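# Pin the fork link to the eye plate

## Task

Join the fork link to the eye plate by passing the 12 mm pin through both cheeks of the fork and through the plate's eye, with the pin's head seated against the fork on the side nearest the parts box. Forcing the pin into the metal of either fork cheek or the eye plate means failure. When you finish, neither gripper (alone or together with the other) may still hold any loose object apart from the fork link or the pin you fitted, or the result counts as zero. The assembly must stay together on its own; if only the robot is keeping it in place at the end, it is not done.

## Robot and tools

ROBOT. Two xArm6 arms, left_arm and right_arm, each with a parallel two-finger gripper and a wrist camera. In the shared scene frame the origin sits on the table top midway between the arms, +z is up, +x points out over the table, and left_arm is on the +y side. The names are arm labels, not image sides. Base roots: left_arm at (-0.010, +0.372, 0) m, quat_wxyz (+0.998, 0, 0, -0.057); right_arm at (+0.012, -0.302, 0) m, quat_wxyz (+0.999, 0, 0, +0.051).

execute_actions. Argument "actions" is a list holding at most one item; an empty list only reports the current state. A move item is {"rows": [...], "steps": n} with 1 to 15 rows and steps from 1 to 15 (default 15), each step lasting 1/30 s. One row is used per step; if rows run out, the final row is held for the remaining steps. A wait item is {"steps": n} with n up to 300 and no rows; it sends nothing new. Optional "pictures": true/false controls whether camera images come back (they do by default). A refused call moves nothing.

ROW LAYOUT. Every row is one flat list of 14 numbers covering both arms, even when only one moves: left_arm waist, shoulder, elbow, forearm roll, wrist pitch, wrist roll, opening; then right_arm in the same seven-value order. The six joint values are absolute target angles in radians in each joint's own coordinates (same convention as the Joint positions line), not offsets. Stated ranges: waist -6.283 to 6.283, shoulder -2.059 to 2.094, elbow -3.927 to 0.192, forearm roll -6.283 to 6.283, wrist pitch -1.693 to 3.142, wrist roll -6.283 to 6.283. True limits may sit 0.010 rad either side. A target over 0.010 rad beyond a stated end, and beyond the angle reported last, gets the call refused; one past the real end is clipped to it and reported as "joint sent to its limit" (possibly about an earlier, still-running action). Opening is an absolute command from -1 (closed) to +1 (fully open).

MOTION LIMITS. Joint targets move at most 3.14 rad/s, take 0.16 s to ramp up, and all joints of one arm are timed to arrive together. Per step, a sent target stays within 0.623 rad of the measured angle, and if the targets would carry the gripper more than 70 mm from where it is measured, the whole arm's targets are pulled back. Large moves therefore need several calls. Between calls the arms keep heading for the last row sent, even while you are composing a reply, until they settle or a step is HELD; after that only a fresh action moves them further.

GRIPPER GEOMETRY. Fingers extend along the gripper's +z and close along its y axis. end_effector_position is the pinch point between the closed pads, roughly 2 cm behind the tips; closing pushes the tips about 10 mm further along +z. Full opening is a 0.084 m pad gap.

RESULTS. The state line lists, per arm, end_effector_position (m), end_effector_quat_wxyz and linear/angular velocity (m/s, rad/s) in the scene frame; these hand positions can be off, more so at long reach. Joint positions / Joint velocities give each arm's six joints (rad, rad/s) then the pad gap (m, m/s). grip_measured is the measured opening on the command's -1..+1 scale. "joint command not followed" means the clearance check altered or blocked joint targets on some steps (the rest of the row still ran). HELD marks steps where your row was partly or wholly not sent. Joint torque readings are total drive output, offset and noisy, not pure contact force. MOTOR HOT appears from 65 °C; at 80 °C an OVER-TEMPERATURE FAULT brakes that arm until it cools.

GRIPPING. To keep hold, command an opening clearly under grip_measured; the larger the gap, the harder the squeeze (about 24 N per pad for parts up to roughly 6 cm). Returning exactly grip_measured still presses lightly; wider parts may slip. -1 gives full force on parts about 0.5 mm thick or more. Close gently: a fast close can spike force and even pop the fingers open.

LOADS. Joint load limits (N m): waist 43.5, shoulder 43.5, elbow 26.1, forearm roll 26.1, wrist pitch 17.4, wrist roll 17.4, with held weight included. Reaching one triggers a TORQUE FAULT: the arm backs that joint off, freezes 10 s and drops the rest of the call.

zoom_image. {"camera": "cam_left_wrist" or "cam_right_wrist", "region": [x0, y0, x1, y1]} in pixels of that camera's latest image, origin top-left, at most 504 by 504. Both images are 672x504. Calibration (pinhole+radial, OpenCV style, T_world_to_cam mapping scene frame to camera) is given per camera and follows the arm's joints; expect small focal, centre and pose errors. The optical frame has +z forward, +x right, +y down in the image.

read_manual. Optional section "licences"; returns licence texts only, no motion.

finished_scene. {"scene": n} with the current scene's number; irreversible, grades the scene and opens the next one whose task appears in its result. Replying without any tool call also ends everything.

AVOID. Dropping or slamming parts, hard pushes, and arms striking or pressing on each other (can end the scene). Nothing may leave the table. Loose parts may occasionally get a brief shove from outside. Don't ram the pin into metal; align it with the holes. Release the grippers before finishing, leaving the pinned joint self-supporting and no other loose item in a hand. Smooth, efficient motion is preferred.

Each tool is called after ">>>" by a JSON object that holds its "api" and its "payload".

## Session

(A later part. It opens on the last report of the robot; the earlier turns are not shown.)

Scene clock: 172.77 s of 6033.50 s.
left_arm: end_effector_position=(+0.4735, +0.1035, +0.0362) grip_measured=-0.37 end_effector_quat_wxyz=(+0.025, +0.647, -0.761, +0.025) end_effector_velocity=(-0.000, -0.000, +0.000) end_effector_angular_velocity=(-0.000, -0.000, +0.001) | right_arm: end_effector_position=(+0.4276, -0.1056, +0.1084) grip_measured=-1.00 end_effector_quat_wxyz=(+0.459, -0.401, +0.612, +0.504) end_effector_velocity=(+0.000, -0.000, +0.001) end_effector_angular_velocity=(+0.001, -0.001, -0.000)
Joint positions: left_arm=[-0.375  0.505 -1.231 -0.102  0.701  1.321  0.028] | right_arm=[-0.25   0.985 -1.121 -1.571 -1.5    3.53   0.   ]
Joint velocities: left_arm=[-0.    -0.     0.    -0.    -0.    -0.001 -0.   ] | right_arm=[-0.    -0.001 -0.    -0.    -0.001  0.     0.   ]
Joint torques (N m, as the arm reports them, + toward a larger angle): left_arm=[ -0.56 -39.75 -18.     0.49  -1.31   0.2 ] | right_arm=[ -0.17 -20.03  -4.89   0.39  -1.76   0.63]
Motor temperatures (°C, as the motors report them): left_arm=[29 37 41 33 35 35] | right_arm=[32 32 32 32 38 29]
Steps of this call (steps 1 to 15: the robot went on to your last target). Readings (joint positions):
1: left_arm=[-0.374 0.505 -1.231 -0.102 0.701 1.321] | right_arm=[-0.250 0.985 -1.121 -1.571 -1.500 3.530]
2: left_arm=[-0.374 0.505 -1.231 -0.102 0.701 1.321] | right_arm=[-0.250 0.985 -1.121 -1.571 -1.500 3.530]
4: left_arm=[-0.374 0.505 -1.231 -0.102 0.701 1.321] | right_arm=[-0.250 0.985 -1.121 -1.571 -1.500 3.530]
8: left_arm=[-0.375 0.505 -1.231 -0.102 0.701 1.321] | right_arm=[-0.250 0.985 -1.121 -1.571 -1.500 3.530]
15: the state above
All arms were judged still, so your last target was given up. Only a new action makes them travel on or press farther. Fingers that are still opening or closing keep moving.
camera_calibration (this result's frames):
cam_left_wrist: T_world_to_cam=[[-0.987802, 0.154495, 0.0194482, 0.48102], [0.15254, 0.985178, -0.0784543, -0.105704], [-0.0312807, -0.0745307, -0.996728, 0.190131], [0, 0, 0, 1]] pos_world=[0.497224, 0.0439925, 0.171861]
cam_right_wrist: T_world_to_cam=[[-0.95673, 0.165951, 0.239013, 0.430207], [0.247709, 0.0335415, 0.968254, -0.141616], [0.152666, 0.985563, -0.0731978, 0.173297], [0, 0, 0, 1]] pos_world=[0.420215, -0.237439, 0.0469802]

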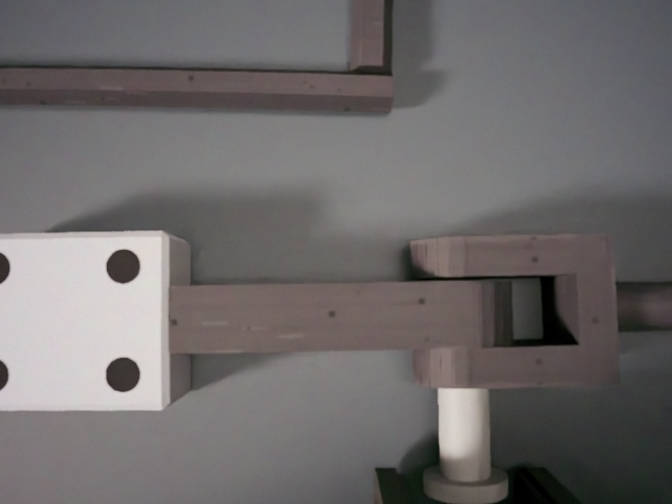

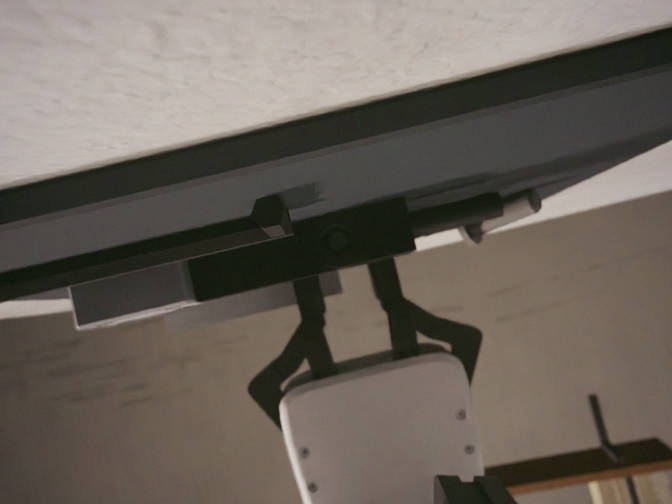

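>>> {"api": "execute_actions", "payload": {"actions": [{"rows":[[-0.3779,0.5051,-1.2307,-0.102,0.7006,1.3183,-0.35,-0.25,0.985,-1.1211,-1.5708,-1.5,3.53,-1]],"steps":12}], "pictures": false}}

>>> {"api": "execute_actions", "payload": {"actions": [{"rows":[[-0.3779,0.5051,-1.2307,-0.102,0.7006,1.3183,-0.65,-0.25,0.985,-1.1211,-1.5708,-1.5,3.53,-1]]}], "pictures": false}}

>>> {"api": "execute_actions", "payload": {"actions": [{"rows":[[-0.3821,0.5078,-1.2351,-0.102,0.7023,1.3141,-0.65,-0.25,0.985,-1.1211,-1.5708,-1.5,3.53,-1]]}], "pictures": false}}

Scene clock: 181.60 s of 6033.50 s.
left_arm: end_effector_position=(+0.4725, +0.1020, +0.0361) grip_measured=-0.37 end_effector_quat_wxyz=(+0.026, +0.647, -0.761, +0.025) end_effector_velocity=(-0.000, -0.000, -0.000) end_effector_angular_velocity=(+0.000, +0.001, +0.001) | right_arm: end_effector_position=(+0.4276, -0.1056, +0.1084) grip_measured=-1.00 end_effector_quat_wxyz=(+0.459, -0.401, +0.612, +0.504) end_effector_velocity=(-0.000, -0.000, -0.000) end_effector_angular_velocity=(+0.000, +0.001, -0.000)
Joint positions: left_arm=[-0.378  0.505 -1.231 -0.102  0.701  1.318  0.028] | right_arm=[-0.25   0.985 -1.121 -1.571 -1.5    3.53   0.   ]
Joint velocities: left_arm=[-0.    -0.     0.001 -0.001 -0.    -0.001  0.   ] | right_arm=[-0.  0.  0. -0. -0.  0.  0.]
Joint torques (N m, as the arm reports them, + toward a larger angle): left_arm=[ -0.36 -39.36 -18.08   0.18  -1.34   0.21] | right_arm=[ -0.02 -20.3   -4.98   0.34  -1.91   0.56]
Motor temperatures (°C, as the motors report them): left_arm=[29 37 41 33 35 35] | right_arm=[32 32 32 32 38 29]
Steps of this call (steps 1 to 90: nothing new was sent; then 5.43 s passed at rest; steps 91 to 102: all 12 steps of this action). Readings (joint positions):
91: left_arm=[-0.375 0.505 -1.231 -0.102 0.701 1.321] | right_arm=[-0.250 0.985 -1.121 -1.571 -1.500 3.530]
92: left_arm=[-0.375 0.505 -1.231 -0.102 0.701 1.321] | right_arm=[-0.250 0.985 -1.121 -1.571 -1.500 3.530]
94: left_arm=[-0.377 0.505 -1.231 -0.102 0.701 1.320] | right_arm=[-0.250 0.985 -1.121 -1.571 -1.500 3.530]
98: left_arm=[-0.378 0.505 -1.231 -0.102 0.701 1.319] | right_arm=[-0.250 0.985 -1.121 -1.571 -1.500 3.530]
102: the state above

Scene clock: 182.10 s of 6033.50 s.
left_arm: end_effector_position=(+0.4726, +0.1020, +0.0362) grip_measured=-0.58 end_effector_quat_wxyz=(+0.026, +0.647, -0.761, +0.025) end_effector_velocity=(+0.000, -0.000, +0.000) end_effector_angular_velocity=(-0.000, -0.000, -0.001) | right_arm: end_effector_position=(+0.4276, -0.1056, +0.1084) grip_measured=-1.00 end_effector_quat_wxyz=(+0.459, -0.401, +0.612, +0.504) end_effector_velocity=(-0.000, +0.000, +0.000) end_effector_angular_velocity=(-0.000, -0.000, +0.000)
Joint positions: left_arm=[-0.378  0.505 -1.231 -0.102  0.701  1.318  0.019] | right_arm=[-0.25   0.985 -1.121 -1.571 -1.5    3.53   0.   ]
Joint velocities: left_arm=[-0.     0.    -0.    -0.    -0.     0.001  0.   ] | right_arm=[ 0. -0.  0.  0.  0. -0.  0.]
Joint torques (N m, as the arm reports them, + toward a larger angle): left_arm=[ -0.22 -39.74 -17.77   0.43  -1.13   0.38] | right_arm=[  0.08 -20.32  -4.88   0.32  -1.97   0.57]
Motor temperatures (°C, as the motors report them): left_arm=[29 37 41 33 35 35] | right_arm=[32 32 32 32 38 29]
Steps of this call (steps 1 to 15: all 15 steps of this action). Readings (joint positions):
1: left_arm=[-0.378 0.505 -1.231 -0.102 0.701 1.318] | right_arm=[-0.250 0.985 -1.121 -1.571 -1.500 3.530]
2: left_arm=[-0.378 0.505 -1.231 -0.102 0.701 1.318] | right_arm=[-0.250 0.985 -1.121 -1.571 -1.500 3.530]
4: left_arm=[-0.378 0.505 -1.231 -0.102 0.701 1.318] | right_arm=[-0.250 0.985 -1.121 -1.571 -1.500 3.530]
8: left_arm=[-0.378 0.505 -1.231 -0.102 0.701 1.318] | right_arm=[-0.250 0.985 -1.121 -1.571 -1.500 3.530]
15: the state above

Scene clock: 182.60 s of 6033.50 s.
left_arm: end_effector_position=(+0.4722, +0.0995, +0.0361) grip_measured=-0.58 end_effector_quat_wxyz=(+0.026, +0.647, -0.761, +0.025) end_effector_velocity=(+0.000, -0.000, +0.000) end_effector_angular_velocity=(-0.000, -0.000, +0.001) | right_arm: end_effector_position=(+0.4276, -0.1056, +0.1084) grip_measured=-1.00 end_effector_quat_wxyz=(+0.459, -0.401, +0.612, +0.504) end_effector_velocity=(-0.000, +0.000, -0.000) end_effector_angular_velocity=(+0.001, +0.000, +0.000)
Joint positions: left_arm=[-0.382  0.508 -1.235 -0.102  0.702  1.314  0.019] | right_arm=[-0.25   0.985 -1.121 -1.571 -1.5    3.53   0.   ]
Joint velocities: left_arm=[-0.     0.    -0.001 -0.     0.    -0.001 -0.   ] | right_arm=[ 0.     0.001 -0.    -0.    -0.001 -0.001  0.   ]
Joint torques (N m, as the arm reports them, + toward a larger angle): left_arm=[ -0.66 -39.3  -17.64   0.37  -1.17   0.26] | right_arm=[ -0.11 -20.1   -4.98   0.25  -1.91   0.61]
Motor temperatures (°C, as the motors report them): left_arm=[29 37 41 33 35 35] | right_arm=[32 32 32 32 38 29]
Steps of this call (steps 1 to 15: all 15 steps of this action). Readings (joint positions):
1: left_arm=[-0.378 0.505 -1.231 -0.102 0.701 1.318] | right_arm=[-0.250 0.985 -1.121 -1.571 -1.500 3.530]
2: left_arm=[-0.378 0.506 -1.232 -0.102 0.701 1.317] | right_arm=[-0.250 0.985 -1.121 -1.571 -1.500 3.530]
4: left_arm=[-0.380 0.507 -1.233 -0.102 0.702 1.316] | right_arm=[-0.250 0.985 -1.121 -1.571 -1.500 3.530]
8: left_arm=[-0.382 0.508 -1.235 -0.102 0.702 1.314] | right_arm=[-0.250 0.985 -1.121 -1.571 -1.500 3.530]
15: the state above

>>> {"api": "execute_actions", "payload": {"actions": [{"rows":[[-0.3871,0.511,-1.2404,-0.102,0.7044,1.3091,-0.65,-0.25,0.985,-1.1211,-1.5708,-1.5,3.53,-1]]}], "pictures": false}}

>>> {"api": "execute_actions", "payload": {"actions": [{"rows":[[-0.3921,0.5142,-1.2457,-0.102,0.7065,1.3041,-0.65,-0.25,0.985,-1.1211,-1.5708,-1.5,3.53,-1]]}], "pictures": false}}

Scene clock: 191.63 s of 6033.50 s.
left_arm: end_effector_position=(+0.4719, +0.0968, +0.0361) grip_measured=-0.58 end_effector_quat_wxyz=(+0.026, +0.647, -0.761, +0.025) end_effector_velocity=(-0.000, -0.000, -0.001) end_effector_angular_velocity=(+0.001, +0.001, -0.001) | right_arm: end_effector_position=(+0.4276, -0.1056, +0.1084) grip_measured=-1.00 end_effector_quat_wxyz=(+0.459, -0.401, +0.612, +0.504) end_effector_velocity=(-0.000, +0.000, +0.000) end_effector_angular_velocity=(-0.000, -0.000, +0.000)
Joint positions: left_arm=[-0.387  0.511 -1.24  -0.102  0.705  1.309  0.019] | right_arm=[-0.25   0.985 -1.121 -1.571 -1.5    3.53   0.   ]
Joint velocities: left_arm=[-0.001  0.001  0.001  0.001  0.     0.     0.   ] | right_arm=[ 0.001 -0.    -0.     0.     0.     0.     0.   ]
Joint torques (N m, as the arm reports them, + toward a larger angle): left_arm=[ -2.65 -38.43 -18.08  -0.16  -1.51   0.39] | right_arm=[ -0.2  -20.03  -4.84   0.27  -1.84   0.7 ]
Motor temperatures (°C, as the motors report them): left_arm=[29 37 41 33 35 35] | right_arm=[32 32 31 32 38 29]
Steps of this call (steps 1 to 15: the robot went on to your last target; steps 16 to 90: nothing new was sent; then 5.53 s passed at rest; steps 91 to 105: all 15 steps of this action). Readings (joint positions):
91: left_arm=[-0.382 0.508 -1.235 -0.102 0.702 1.314] | right_arm=[-0.250 0.985 -1.121 -1.571 -1.500 3.530]
92: left_arm=[-0.383 0.508 -1.236 -0.102 0.703 1.313] | right_arm=[-0.250 0.985 -1.121 -1.571 -1.500 3.530]
94: left_arm=[-0.385 0.510 -1.238 -0.102 0.704 1.311] | right_arm=[-0.250 0.985 -1.121 -1.571 -1.500 3.530]
98: left_arm=[-0.386 0.511 -1.240 -0.102 0.704 1.310] | right_arm=[-0.250 0.985 -1.121 -1.571 -1.500 3.530]
105: the state above

Scene clock: 192.13 s of 6033.50 s.
left_arm: end_effector_position=(+0.4716, +0.0947, +0.0358) grip_measured=-0.58 end_effector_quat_wxyz=(+0.026, +0.648, -0.761, +0.024) end_effector_velocity=(-0.001, -0.003, -0.001) end_effector_angular_velocity=(-0.001, -0.001, -0.004) | right_arm: end_effector_position=(+0.4276, -0.1056, +0.1084) grip_measured=-1.00 end_effector_quat_wxyz=(+0.459, -0.401, +0.612, +0.504) end_effector_velocity=(-0.000, +0.001, +0.000) end_effector_angular_velocity=(-0.001, -0.001, +0.002)
Joint positions: left_arm=[-0.39   0.514 -1.245 -0.101  0.707  1.304  0.019] | right_arm=[-0.25   0.985 -1.121 -1.571 -1.5    3.53   0.   ]
Joint velocities: left_arm=[-0.005  0.003 -0.002 -0.    -0.002 -0.002  0.   ] | right_arm=[ 0.002 -0.001  0.    -0.     0.     0.     0.   ]
Joint torques (N m, as the arm reports them, + toward a larger angle): left_arm=[-14.53 -36.78 -20.68  -3.01  -2.52   0.42] | right_arm=[ -0.24 -20.25  -5.     0.15  -1.87   0.63]
Motor temperatures (°C, as the motors report them): left_arm=[29 37 41 33 35 35] | right_arm=[32 32 31 32 38 29]
Steps of this call (steps 1 to 15: all 15 steps of this action). Readings (joint positions):
1: left_arm=[-0.387 0.511 -1.240 -0.102 0.705 1.309] | right_arm=[-0.250 0.985 -1.121 -1.571 -1.500 3.530]
2: left_arm=[-0.387 0.511 -1.241 -0.102 0.705 1.308] | right_arm=[-0.250 0.985 -1.121 -1.571 -1.500 3.530]
4: left_arm=[-0.388 0.512 -1.243 -0.101 0.707 1.306] | right_arm=[-0.250 0.985 -1.121 -1.571 -1.500 3.530]
8: left_arm=[-0.388 0.513 -1.244 -0.101 0.708 1.305] | right_arm=[-0.250 0.985 -1.121 -1.571 -1.500 3.530]
15: the state above

Pressing down on it; lift 0.8 mm.

>>> {"api": "execute_actions", "payload": {"actions": [{"rows":[[-0.3895,0.5112,-1.2434,-0.102,0.7072,1.3067,-0.65,-0.25,0.985,-1.1211,-1.5708,-1.5,3.53,-1]]}], "pictures": false}}

>>> {"api": "execute_actions", "payload": {"actions": [{"rows":[[-0.3937,0.5139,-1.2478,-0.102,0.7089,1.3025,-0.65,-0.25,0.985,-1.1211,-1.5708,-1.5,3.53,-1]]}]}}

>>> {"api": "zoom_image", "payload": {"camera": "cam_right_wrist", "region": [296, 205, 386, 275]}}

Scene clock: 196.63 s of 6033.50 s.
left_arm: end_effector_position=(+0.4714, +0.0942, +0.0365) grip_measured=-0.58 end_effector_quat_wxyz=(+0.026, +0.647, -0.762, +0.025) end_effector_velocity=(+0.000, +0.001, +0.000) end_effector_angular_velocity=(+0.001, +0.000, +0.001) | right_arm: end_effector_position=(+0.4276, -0.1056, +0.1084) grip_measured=-1.00 end_effector_quat_wxyz=(+0.459, -0.401, +0.612, +0.504) end_effector_velocity=(+0.000, -0.001, -0.000) end_effector_angular_velocity=(+0.000, -0.000, -0.002)
Joint positions: left_arm=[-0.391  0.512 -1.244 -0.102  0.706  1.307  0.019] | right_arm=[-0.25   0.985 -1.121 -1.571 -1.5    3.53   0.   ]
Joint velocities: left_arm=[ 0.001 -0.001  0.001  0.001  0.001 -0.001 -0.   ] | right_arm=[-0.002  0.     0.    -0.    -0.    -0.     0.   ]
Joint torques (N m, as the arm reports them, + toward a larger angle): left_arm=[  5.78 -47.1  -17.42   1.63   0.1    0.41] | right_arm=[  0.07 -19.88  -4.85   0.35  -1.94   0.61]
Motor temperatures (°C, as the motors report them): left_arm=[29 37 41 33 35 35] | right_arm=[32 32 31 32 38 29]
Steps of this call (steps 1 to 15: the robot went on to your last target; steps 16 to 90: nothing new was sent; then 1.00 s passed at rest; steps 91 to 105: all 15 steps of this action). Readings (joint positions):
91: left_arm=[-0.392 0.514 -1.246 -0.102 0.707 1.304] | right_arm=[-0.250 0.985 -1.121 -1.571 -1.500 3.530]
92: left_arm=[-0.392 0.514 -1.245 -0.102 0.707 1.305] | right_arm=[-0.250 0.985 -1.121 -1.571 -1.500 3.530]
94: left_arm=[-0.391 0.513 -1.244 -0.102 0.706 1.306] | right_arm=[-0.250 0.985 -1.121 -1.571 -1.500 3.530]
98: left_arm=[-0.391 0.513 -1.244 -0.103 0.706 1.306] | right_arm=[-0.250 0.985 -1.121 -1.571 -1.500 3.530]
105: the state above

Scene clock: 197.13 s of 6033.50 s.
left_arm: end_effector_position=(+0.4713, +0.0935, +0.0366) grip_measured=-0.58 end_effector_quat_wxyz=(+0.026, +0.647, -0.761, +0.024) end_effector_velocity=(-0.000, -0.001, +0.000) end_effector_angular_velocity=(-0.001, -0.001, -0.000) | right_arm: end_effector_position=(+0.4276, -0.1056, +0.1084) grip_measured=-1.00 end_effector_quat_wxyz=(+0.459, -0.401, +0.612, +0.504) end_effector_velocity=(+0.000, -0.000, -0.000) end_effector_angular_velocity=(-0.000, +0.001, -0.001)
Joint positions: left_arm=[-0.392  0.514 -1.247 -0.101  0.71   1.303  0.019] | right_arm=[-0.25   0.985 -1.121 -1.571 -1.5    3.53   0.   ]
Joint velocities: left_arm=[-0.001  0.    -0.001 -0.001 -0.    -0.001  0.   ] | right_arm=[-0.001  0.001 -0.    -0.     0.    -0.     0.   ]
Joint torques (N m, as the arm reports them, + toward a larger angle): left_arm=[ -2.23 -45.55 -19.75   0.1   -0.84   0.35] | right_arm=[ -0.2  -20.31  -4.94   0.26  -1.82   0.67]
Motor temperatures (°C, as the motors report them): left_arm=[29 37 41 33 35 35] | right_arm=[32 32 31 32 38 29]
Steps of this call (steps 1 to 15: all 15 steps of this action). Readings (joint positions):
1: left_arm=[-0.391 0.512 -1.244 -0.102 0.706 1.306] | right_arm=[-0.250 0.985 -1.121 -1.571 -1.500 3.530]
2: left_arm=[-0.391 0.513 -1.244 -0.102 0.707 1.306] | right_arm=[-0.250 0.985 -1.121 -1.571 -1.500 3.530]
4: left_arm=[-0.392 0.513 -1.246 -0.102 0.708 1.304] | right_arm=[-0.250 0.985 -1.121 -1.571 -1.500 3.530]
8: left_arm=[-0.392 0.514 -1.247 -0.101 0.709 1.303] | right_arm=[-0.250 0.985 -1.121 -1.571 -1.500 3.530]
15: the state above
camera_calibration (this result's frames):
cam_left_wrist: T_world_to_cam=[[-0.987815, 0.154054, 0.0221064, 0.480343], [0.151906, 0.985285, -0.0783458, -0.095202], [-0.0338506, -0.0740331, -0.996681, 0.190889], [0, 0, 0, 1]] pos_world=[0.495414, 0.0339345, 0.172178]
cam_right_wrist: T_world_to_cam=[[-0.956731, 0.165951, 0.239012, 0.430207], [0.247709, 0.0335415, 0.968254, -0.141616], [0.152666, 0.985563, -0.0731978, 0.173297], [0, 0, 0, 1]] pos_world=[0.420215, -0.237439, 0.0469803]

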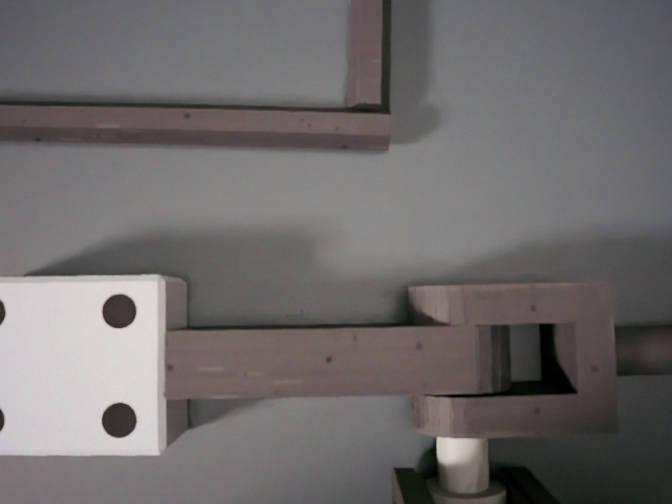

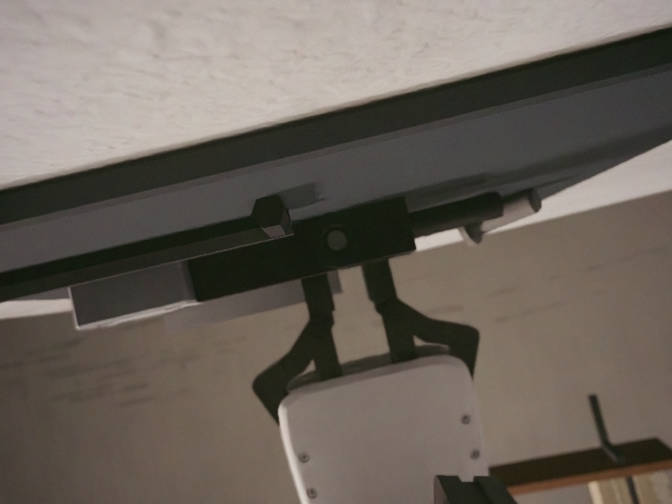

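Region (296, 205, 386, 275) of cam_right_wrist's 672x504 image, scaled by 5.600, with more detail than that image has.

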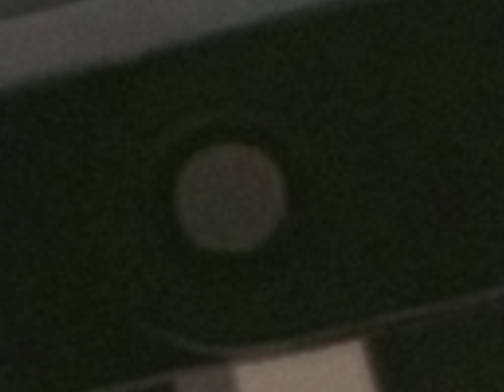

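>>> {"api": "execute_actions", "payload": {"actions": [{"rows":[[-0.3937,0.5139,-1.2478,-0.102,0.7089,1.3025,-0.35,-0.25,0.985,-1.1211,-1.5708,-1.5,3.53,-1]],"steps":10}], "pictures": false}}

>>> {"api": "execute_actions", "payload": {"actions": [{"rows":[[-0.3737,0.507,-1.2249,-0.102,0.6929,1.3225,-0.35,-0.25,0.985,-1.1211,-1.5708,-1.5,3.53,-1]]}], "pictures": false}}

>>> {"api": "execute_actions", "payload": {"actions": [{"rows":[[-0.3737,0.507,-1.2249,-0.102,0.6929,1.3225,-1,-0.25,0.985,-1.1211,-1.5708,-1.5,3.53,-1]]}], "pictures": false}}

>>> {"api": "execute_actions", "payload": {"actions": [{"rows":[[-0.3804,0.5113,-1.232,-0.102,0.6957,1.3158,-1,-0.25,0.985,-1.1211,-1.5708,-1.5,3.53,-1]]}], "pictures": false}}

>>> {"api": "execute_actions", "payload": {"actions": [{"rows":[[-0.3871,0.5156,-1.2391,-0.102,0.6985,1.3091,-1,-0.25,0.985,-1.1211,-1.5708,-1.5,3.53,-1]]}]}}

Scene clock: 212.43 s of 6033.50 s.
left_arm: end_effector_position=(+0.4713, +0.0912, +0.0377) grip_measured=-0.37 end_effector_quat_wxyz=(+0.026, +0.646, -0.762, +0.025) end_effector_velocity=(-0.004, +0.010, -0.011) end_effector_angular_velocity=(+0.015, +0.021, +0.008) | right_arm: end_effector_position=(+0.4276, -0.1056, +0.1084) grip_measured=-1.00 end_effector_quat_wxyz=(+0.459, -0.401, +0.612, +0.504) end_effector_velocity=(-0.000, +0.000, -0.000) end_effector_angular_velocity=(+0.000, +0.001, +0.001)
Joint positions: left_arm=[-0.396  0.513 -1.249 -0.103  0.709  1.303  0.028] | right_arm=[-0.25   0.985 -1.121 -1.571 -1.5    3.53   0.   ]
Joint velocities: left_arm=[ 0.012  0.011  0.012  0.005  0.002 -0.     0.   ] | right_arm=[ 0.001  0.001 -0.     0.    -0.     0.     0.   ]
Joint torques (N m, as the arm reports them, + toward a larger angle): left_arm=[ -0.73 -40.98 -18.25   0.36  -1.44   0.39] | right_arm=[ -0.34 -20.2   -5.09   0.16  -1.83   0.61]
Motor temperatures (°C, as the motors report them): left_arm=[29 38 42 33 35 35] | right_arm=[32 32 31 32 38 29]
Steps of this call (steps 1 to 15: the robot went on to your last target; steps 16 to 90: nothing new was sent; then 11.97 s passed at rest; steps 91 to 100: all 10 steps of this action). Readings (joint positions):
91: left_arm=[-0.394 0.514 -1.248 -0.102 0.709 1.303] | right_arm=[-0.250 0.985 -1.121 -1.571 -1.500 3.530]
92: left_arm=[-0.396 0.513 -1.249 -0.103 0.709 1.303] | right_arm=[-0.250 0.985 -1.121 -1.571 -1.500 3.530]
94: left_arm=[-0.399 0.511 -1.252 -0.104 0.708 1.303] | right_arm=[-0.250 0.985 -1.121 -1.571 -1.500 3.530]
98: left_arm=[-0.397 0.512 -1.250 -0.103 0.709 1.303] | right_arm=[-0.250 0.985 -1.121 -1.571 -1.500 3.530]
100: the state above

Scene clock: 212.93 s of 6033.50 s.
left_arm: end_effector_position=(+0.4727, +0.1045, +0.0337) grip_measured=-0.37 end_effector_quat_wxyz=(+0.025, +0.647, -0.761, +0.025) end_effector_velocity=(-0.001, +0.002, -0.002) end_effector_angular_velocity=(+0.001, +0.003, +0.001) | right_arm: end_effector_position=(+0.4276, -0.1056, +0.1084) grip_measured=-1.00 end_effector_quat_wxyz=(+0.459, -0.401, +0.612, +0.504) end_effector_velocity=(+0.000, -0.000, +0.000) end_effector_angular_velocity=(+0.000, -0.001, -0.000)
Joint positions: left_arm=[-0.374  0.507 -1.225 -0.102  0.693  1.322  0.028] | right_arm=[-0.25   0.985 -1.121 -1.571 -1.5    3.53   0.   ]
Joint velocities: left_arm=[ 0.002  0.001  0.004 -0.    -0.001  0.002 -0.   ] | right_arm=[-0.    -0.001  0.     0.    -0.     0.     0.   ]
Joint torques (N m, as the arm reports them, + toward a larger angle): left_arm=[ -0.31 -39.96 -18.02   0.03  -1.27   0.23] | right_arm=[ -0.33 -20.03  -4.94   0.25  -1.75   0.62]
Motor temperatures (°C, as the motors report them): left_arm=[29 38 42 33 35 35] | right_arm=[32 32 31 32 38 29]
Steps of this call (steps 1 to 15: all 15 steps of this action). Readings (joint positions):
1: left_arm=[-0.395 0.513 -1.248 -0.102 0.709 1.303] | right_arm=[-0.250 0.985 -1.121 -1.571 -1.500 3.530]
2: left_arm=[-0.393 0.512 -1.245 -0.102 0.706 1.306] | right_arm=[-0.250 0.985 -1.121 -1.571 -1.500 3.530]
4: left_arm=[-0.383 0.509 -1.235 -0.102 0.700 1.314] | right_arm=[-0.250 0.985 -1.121 -1.571 -1.500 3.530]
8: left_arm=[-0.375 0.508 -1.227 -0.102 0.695 1.321] | right_arm=[-0.250 0.985 -1.121 -1.571 -1.500 3.530]
15: the state above

Scene clock: 213.43 s of 6033.50 s.
left_arm: end_effector_position=(+0.4727, +0.1047, +0.0336) grip_measured=-1.00 end_effector_quat_wxyz=(+0.025, +0.647, -0.761, +0.025) end_effector_velocity=(-0.000, +0.000, -0.001) end_effector_angular_velocity=(+0.001, +0.001, -0.000) | right_arm: end_effector_position=(+0.4276, -0.1056, +0.1084) grip_measured=-1.00 end_effector_quat_wxyz=(+0.459, -0.401, +0.612, +0.504) end_effector_velocity=(+0.001, -0.001, +0.000) end_effector_angular_velocity=(-0.001, -0.000, -0.003)
Joint positions: left_arm=[-0.374  0.507 -1.225 -0.102  0.693  1.322  0.   ] | right_arm=[-0.25   0.985 -1.121 -1.571 -1.5    3.53   0.   ]
Joint velocities: left_arm=[ 0.     0.     0.001  0.001 -0.    -0.001  0.   ] | right_arm=[-0.003 -0.    -0.    -0.     0.    -0.     0.   ]
Joint torques (N m, as the arm reports them, + toward a larger angle): left_arm=[ -0.57 -39.86 -17.87   0.34  -1.36   0.25] | right_arm=[ -0.23 -20.06  -4.87   0.34  -1.82   0.72]
Motor temperatures (°C, as the motors report them): left_arm=[29 38 42 33 35 35] | right_arm=[32 32 31 32 38 29]
Steps of this call (steps 1 to 15: all 15 steps of this action). Readings (joint positions):
1: left_arm=[-0.374 0.507 -1.225 -0.102 0.693 1.322] | right_arm=[-0.250 0.985 -1.121 -1.571 -1.500 3.530]
2: left_arm=[-0.374 0.507 -1.225 -0.102 0.693 1.322] | right_arm=[-0.250 0.985 -1.121 -1.571 -1.500 3.530]
4: left_arm=[-0.374 0.507 -1.225 -0.102 0.693 1.322] | right_arm=[-0.250 0.985 -1.121 -1.571 -1.500 3.530]
8: left_arm=[-0.374 0.507 -1.225 -0.102 0.693 1.322] | right_arm=[-0.250 0.985 -1.121 -1.571 -1.500 3.530]
15: the state above

Scene clock: 213.93 s of 6033.50 s.
left_arm: end_effector_position=(+0.4722, +0.1008, +0.0336) grip_measured=-1.00 end_effector_quat_wxyz=(+0.025, +0.647, -0.761, +0.025) end_effector_velocity=(+0.000, -0.000, +0.000) end_effector_angular_velocity=(-0.000, -0.000, +0.000) | right_arm: end_effector_position=(+0.4276, -0.1056, +0.1084) grip_measured=-1.00 end_effector_quat_wxyz=(+0.459, -0.401, +0.612, +0.504) end_effector_velocity=(+0.000, -0.001, +0.000) end_effector_angular_velocity=(+0.002, -0.000, -0.002)
Joint positions: left_arm=[-0.38   0.511 -1.232 -0.102  0.696  1.316  0.   ] | right_arm=[-0.25   0.985 -1.121 -1.571 -1.5    3.53   0.   ]
Joint velocities: left_arm=[-0.     0.    -0.001  0.     0.    -0.001  0.   ] | right_arm=[-0.002 -0.    -0.    -0.    -0.002 -0.     0.   ]
Joint torques (N m, as the arm reports them, + toward a larger angle): left_arm=[ -0.4  -39.85 -17.85   0.19  -1.34   0.37] | right_arm=[ -0.12 -19.97  -4.97   0.27  -1.74   0.52]
Motor temperatures (°C, as the motors report them): left_arm=[29 38 42 33 35 35] | right_arm=[32 32 31 32 38 29]
Steps of this call (steps 1 to 15: all 15 steps of this action). Readings (joint positions):
1: left_arm=[-0.374 0.507 -1.225 -0.102 0.693 1.322] | right_arm=[-0.250 0.985 -1.121 -1.571 -1.500 3.530]
2: left_arm=[-0.375 0.508 -1.226 -0.102 0.694 1.321] | right_arm=[-0.250 0.985 -1.121 -1.571 -1.500 3.530]
4: left_arm=[-0.378 0.510 -1.229 -0.102 0.695 1.318] | right_arm=[-0.250 0.985 -1.121 -1.571 -1.500 3.530]
8: left_arm=[-0.380 0.511 -1.231 -0.102 0.695 1.316] | right_arm=[-0.250 0.985 -1.121 -1.571 -1.500 3.530]
15: the state above

Scene clock: 214.43 s of 6033.50 s.
left_arm: end_effector_position=(+0.4717, +0.0968, +0.0336) grip_measured=-1.00 end_effector_quat_wxyz=(+0.026, +0.647, -0.761, +0.025) end_effector_velocity=(+0.000, -0.001, +0.000) end_effector_angular_velocity=(-0.001, -0.001, -0.000) | right_arm: end_effector_position=(+0.4276, -0.1056, +0.1084) grip_measured=-1.00 end_effector_quat_wxyz=(+0.459, -0.401, +0.612, +0.504) end_effector_velocity=(-0.000, +0.000, -0.000) end_effector_angular_velocity=(-0.000, +0.000, +0.000)
Joint positions: left_arm=[-0.387  0.516 -1.239 -0.102  0.698  1.309  0.   ] | right_arm=[-0.25   0.985 -1.121 -1.571 -1.5    3.53   0.   ]
Joint velocities: left_arm=[-0.001  0.001 -0.002 -0.     0.    -0.     0.   ] | right_arm=[ 0.     0.001 -0.    -0.     0.    -0.     0.   ]
Joint torques (N m, as the arm reports them, + toward a larger angle): left_arm=[ -0.34 -40.47 -18.19   0.43  -1.32   0.26] | right_arm=[  0.06 -19.81  -5.     0.21  -1.9    0.53]
Motor temperatures (°C, as the motors report them): left_arm=[29 38 42 33 35 35] | right_arm=[32 32 31 32 38 29]
Steps of this call (steps 1 to 15: all 15 steps of this action). Readings (joint positions):
1: left_arm=[-0.380 0.511 -1.232 -0.102 0.696 1.316] | right_arm=[-0.250 0.985 -1.121 -1.571 -1.500 3.530]
2: left_arm=[-0.381 0.512 -1.233 -0.102 0.696 1.314] | right_arm=[-0.250 0.985 -1.121 -1.571 -1.500 3.530]
4: left_arm=[-0.384 0.514 -1.236 -0.102 0.697 1.312] | right_arm=[-0.250 0.985 -1.121 -1.571 -1.500 3.530]
8: left_arm=[-0.387 0.515 -1.238 -0.102 0.698 1.310] | right_arm=[-0.250 0.985 -1.121 -1.571 -1.500 3.530]
15: the state above
camera_calibration (this result's frames):
cam_left_wrist: T_world_to_cam=[[-0.98781, 0.154338, 0.0202998, 0.480336], [0.152324, 0.985223, -0.0783179, -0.0989242], [-0.0320872, -0.074271, -0.996722, 0.18735], [0, 0, 0, 1]] pos_world=[0.49556, 0.0372429, 0.169238]
cam_right_wrist: T_world_to_cam=[[-0.956731, 0.165951, 0.239012, 0.430207], [0.247709, 0.0335415, 0.968254, -0.141616], [0.152666, 0.985563, -0.0731978, 0.173297], [0, 0, 0, 1]] pos_world=[0.420215, -0.237439, 0.0469802]

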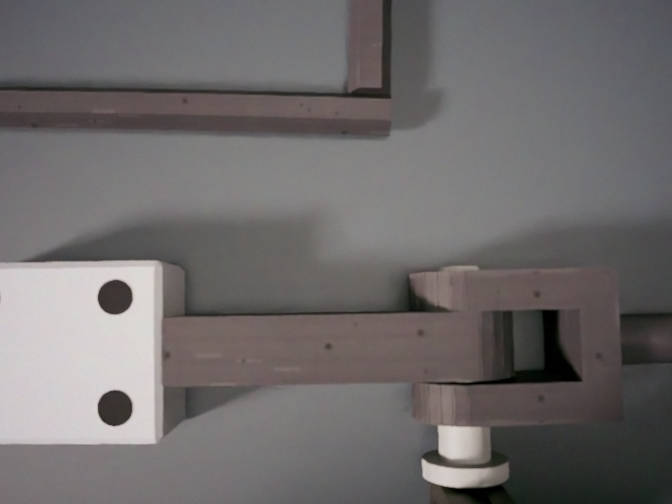

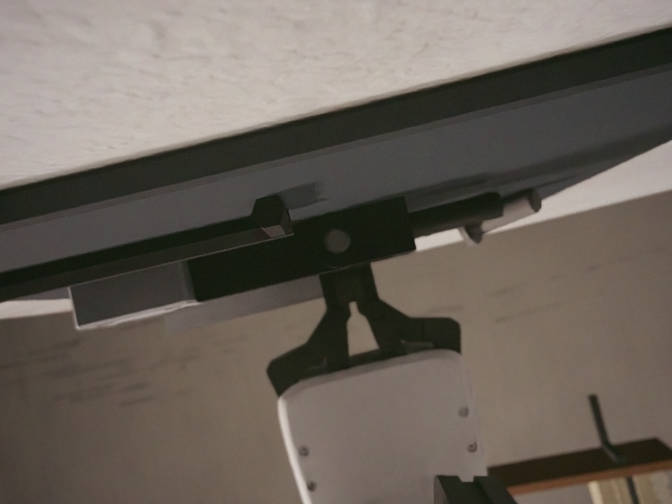

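About 10.5 mm left.

>>> {"api": "execute_actions", "payload": {"actions": [{"rows":[[-0.3938,0.5199,-1.2462,-0.102,0.7013,1.3024,-1,-0.25,0.985,-1.1211,-1.5708,-1.5,3.53,-1]],"steps":12}], "pictures": false}}

>>> {"api": "execute_actions", "payload": {"actions": [{"rows":[[-0.4005,0.5242,-1.2533,-0.102,0.7041,1.2957,-1,-0.25,0.985,-1.1211,-1.5708,-1.5,3.53,-1]],"steps":12}], "pictures": false}}

>>> {"api": "execute_actions", "payload": {"actions": [{"rows":[[-0.4052,0.5272,-1.2583,-0.102,0.7061,1.291,-1,-0.25,0.985,-1.1211,-1.5708,-1.5,3.53,-1]]}], "pictures": false}}

>>> {"api": "execute_actions", "payload": {"actions": [{"rows":[[-0.3871,0.5156,-1.2391,-0.102,0.6985,1.3091,-1,-0.25,0.985,-1.1211,-1.5708,-1.5,3.53,-1]]}]}}

Scene clock: 222.97 s of 6033.50 s.
left_arm: end_effector_position=(+0.4711, +0.0928, +0.0336) grip_measured=-1.00 end_effector_quat_wxyz=(+0.026, +0.647, -0.761, +0.024) end_effector_velocity=(+0.000, -0.001, +0.000) end_effector_angular_velocity=(+0.000, -0.000, +0.001) | right_arm: end_effector_position=(+0.4276, -0.1056, +0.1084) grip_measured=-1.00 end_effector_quat_wxyz=(+0.459, -0.401, +0.612, +0.504) end_effector_velocity=(+0.000, -0.000, +0.001) end_effector_angular_velocity=(-0.000, -0.002, -0.000)
Joint positions: left_arm=[-0.394  0.52  -1.246 -0.102  0.701  1.303  0.   ] | right_arm=[-0.25   0.985 -1.121 -1.571 -1.5    3.53   0.   ]
Joint velocities: left_arm=[-0.001  0.001 -0.002  0.001  0.001 -0.002  0.   ] | right_arm=[-0.    -0.002 -0.    -0.    -0.    -0.     0.   ]
Joint torques (N m, as the arm reports them, + toward a larger angle): left_arm=[ -0.72 -39.97 -18.     0.13  -1.32   0.36] | right_arm=[  0.05 -20.08  -4.72   0.35  -1.81   0.67]
Motor temperatures (°C, as the motors report them): left_arm=[29 38 41 33 35 35] | right_arm=[32 32 31 32 38 29]
Steps of this call (steps 1 to 15: the robot went on to your last target; steps 16 to 90: nothing new was sent; then 5.13 s passed at rest; steps 91 to 102: all 12 steps of this action). Readings (joint positions):
91: left_arm=[-0.387 0.516 -1.239 -0.102 0.699 1.309] | right_arm=[-0.250 0.985 -1.121 -1.571 -1.500 3.530]
92: left_arm=[-0.388 0.516 -1.240 -0.102 0.699 1.308] | right_arm=[-0.250 0.985 -1.121 -1.571 -1.500 3.530]
94: left_arm=[-0.391 0.518 -1.243 -0.102 0.700 1.305] | right_arm=[-0.250 0.985 -1.121 -1.571 -1.500 3.530]
98: left_arm=[-0.393 0.520 -1.246 -0.102 0.701 1.303] | right_arm=[-0.250 0.985 -1.121 -1.571 -1.500 3.530]
102: the state above

Scene clock: 223.37 s of 6033.50 s.
left_arm: end_effector_position=(+0.4706, +0.0888, +0.0336) grip_measured=-1.00 end_effector_quat_wxyz=(+0.026, +0.647, -0.762, +0.024) end_effector_velocity=(-0.000, -0.001, +0.000) end_effector_angular_velocity=(-0.000, +0.000, +0.000) | right_arm: end_effector_position=(+0.4276, -0.1056, +0.1084) grip_measured=-1.00 end_effector_quat_wxyz=(+0.459, -0.401, +0.612, +0.504) end_effector_velocity=(-0.000, +0.000, +0.000) end_effector_angular_velocity=(+0.000, -0.000, +0.001)
Joint positions: left_arm=[-0.4    0.524 -1.253 -0.102  0.704  1.296  0.   ] | right_arm=[-0.25   0.985 -1.121 -1.571 -1.5    3.53   0.   ]
Joint velocities: left_arm=[-0.001  0.001 -0.002 -0.001  0.001 -0.001  0.   ] | right_arm=[ 0.001 -0.     0.     0.    -0.     0.     0.   ]
Joint torques (N m, as the arm reports them, + toward a larger angle): left_arm=[ -0.43 -40.31 -18.16   0.47  -1.25   0.32] | right_arm=[ -0.1  -20.19  -4.88   0.24  -1.79   0.69]
Motor temperatures (°C, as the motors report them): left_arm=[29 38 41 33 35 35] | right_arm=[32 32 31 32 38 29]
Steps of this call (steps 1 to 12: all 12 steps of this action). Readings (joint positions):
1: left_arm=[-0.394 0.520 -1.246 -0.102 0.701 1.302] | right_arm=[-0.250 0.985 -1.121 -1.571 -1.500 3.530]
2: left_arm=[-0.395 0.521 -1.247 -0.102 0.702 1.301] | right_arm=[-0.250 0.985 -1.121 -1.571 -1.500 3.530]
4: left_arm=[-0.398 0.522 -1.250 -0.102 0.703 1.298] | right_arm=[-0.250 0.985 -1.121 -1.571 -1.500 3.530]
8: left_arm=[-0.400 0.524 -1.253 -0.102 0.704 1.296] | right_arm=[-0.250 0.985 -1.121 -1.571 -1.500 3.530]
12: the state above

Scene clock: 223.87 s of 6033.50 s.
left_arm: end_effector_position=(+0.4702, +0.0861, +0.0336) grip_measured=-1.00 end_effector_quat_wxyz=(+0.026, +0.647, -0.761, +0.024) end_effector_velocity=(-0.000, -0.000, -0.000) end_effector_angular_velocity=(-0.000, +0.001, +0.001) | right_arm: end_effector_position=(+0.4276, -0.1056, +0.1084) grip_measured=-1.00 end_effector_quat_wxyz=(+0.459, -0.401, +0.612, +0.504) end_effector_velocity=(+0.000, +0.000, +0.001) end_effector_angular_velocity=(+0.000, -0.001, +0.001)
Joint positions: left_arm=[-0.405  0.527 -1.258 -0.102  0.706  1.291  0.   ] | right_arm=[-0.25   0.985 -1.121 -1.571 -1.5    3.53   0.   ]
Joint velocities: left_arm=[-0.     0.     0.    -0.001  0.     0.     0.   ] | right_arm=[ 0.001 -0.001  0.    -0.    -0.001  0.     0.   ]
Joint torques (N m, as the arm reports them, + toward a larger angle): left_arm=[ -2.49 -40.08 -18.16   0.18  -1.32   0.4 ] | right_arm=[ -0.09 -20.26  -4.98   0.37  -1.98   0.63]
Motor temperatures (°C, as the motors report them): left_arm=[29 38 41 33 35 35] | right_arm=[32 32 31 32 38 29]
Steps of this call (steps 1 to 15: all 15 steps of this action). Readings (joint positions):
1: left_arm=[-0.400 0.524 -1.253 -0.102 0.704 1.296] | right_arm=[-0.250 0.985 -1.121 -1.571 -1.500 3.530]
2: left_arm=[-0.401 0.525 -1.254 -0.102 0.705 1.295] | right_arm=[-0.250 0.985 -1.121 -1.571 -1.500 3.530]
4: left_arm=[-0.403 0.526 -1.256 -0.102 0.705 1.293] | right_arm=[-0.250 0.985 -1.121 -1.571 -1.500 3.530]
8: left_arm=[-0.404 0.527 -1.258 -0.102 0.706 1.291] | right_arm=[-0.250 0.985 -1.121 -1.571 -1.500 3.530]
15: the state above

Scene clock: 224.37 s of 6033.50 s.
left_arm: end_effector_position=(+0.4716, +0.0965, +0.0336) grip_measured=-1.00 end_effector_quat_wxyz=(+0.026, +0.647, -0.761, +0.025) end_effector_velocity=(+0.001, +0.001, +0.001) end_effector_angular_velocity=(-0.000, -0.001, +0.001) | right_arm: end_effector_position=(+0.4276, -0.1056, +0.1084) grip_measured=-1.00 end_effector_quat_wxyz=(+0.459, -0.401, +0.612, +0.504) end_effector_velocity=(+0.000, -0.001, -0.000) end_effector_angular_velocity=(+0.001, +0.001, -0.002)
Joint positions: left_arm=[-0.387  0.516 -1.239 -0.102  0.699  1.309  0.   ] | right_arm=[-0.25   0.985 -1.121 -1.571 -1.5    3.53   0.   ]
Joint velocities: left_arm=[ 0.002 -0.001  0.001  0.    -0.     0.001  0.   ] | right_arm=[-0.002  0.001 -0.     0.    -0.001 -0.     0.   ]
Joint torques (N m, as the arm reports them, + toward a larger angle): left_arm=[ -0.6  -39.61 -18.13   0.5   -1.12   0.29] | right_arm=[ -0.08 -20.07  -5.04   0.34  -1.84   0.57]
Motor temperatures (°C, as the motors report them): left_arm=[29 38 41 33 35 35] | right_arm=[32 32 31 32 38 29]
Steps of this call (steps 1 to 15: all 15 steps of this action). Readings (joint positions):
1: left_arm=[-0.405 0.527 -1.258 -0.102 0.706 1.291] | right_arm=[-0.250 0.985 -1.121 -1.571 -1.500 3.530]
2: left_arm=[-0.403 0.525 -1.255 -0.102 0.704 1.294] | right_arm=[-0.250 0.985 -1.121 -1.571 -1.500 3.530]
4: left_arm=[-0.395 0.520 -1.247 -0.102 0.702 1.302] | right_arm=[-0.250 0.985 -1.121 -1.571 -1.500 3.530]
8: left_arm=[-0.389 0.517 -1.241 -0.102 0.699 1.307] | right_arm=[-0.250 0.985 -1.121 -1.571 -1.500 3.530]
15: the state above
camera_calibration (this result's frames):
cam_left_wrist: T_world_to_cam=[[-0.98777, 0.154591, 0.0202805, 0.480267], [0.152577, 0.98518, -0.0783619, -0.0987535], [-0.0320941, -0.0743092, -0.996719, 0.187336], [0, 0, 0, 1]] pos_world=[0.495473, 0.0369656, 0.169243]
cam_right_wrist: T_world_to_cam=[[-0.956731, 0.165951, 0.239012, 0.430207], [0.247709, 0.0335414, 0.968254, -0.141616], [0.152666, 0.985563, -0.0731976, 0.173297], [0, 0, 0, 1]] pos_world=[0.420215, -0.237439, 0.0469802]

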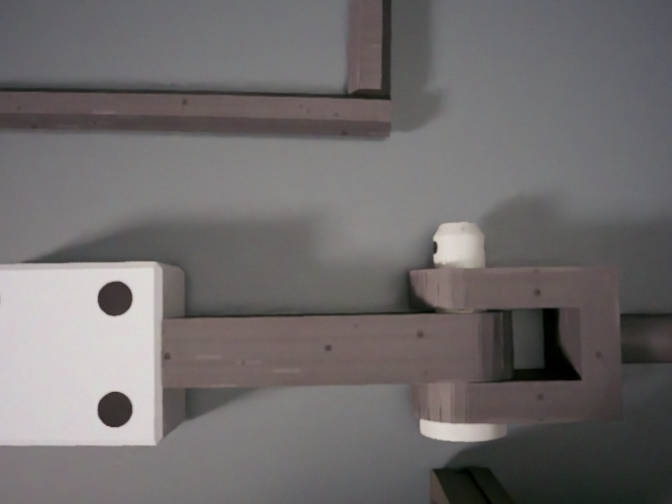

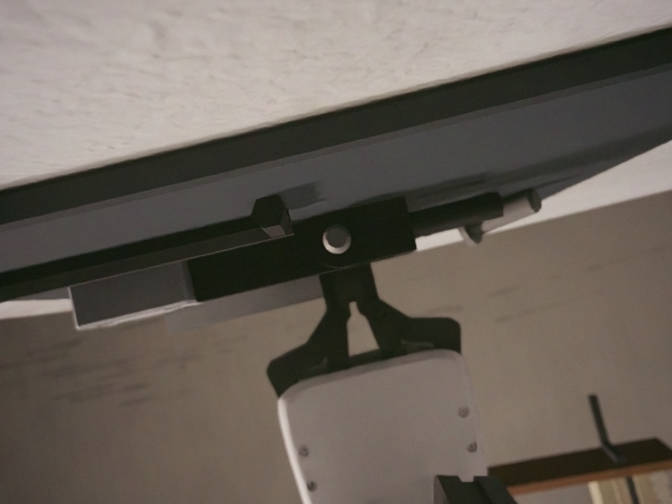

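>>> {"api": "finished_scene", "payload": {"scene": 2}}

The scene is finished: the task was done.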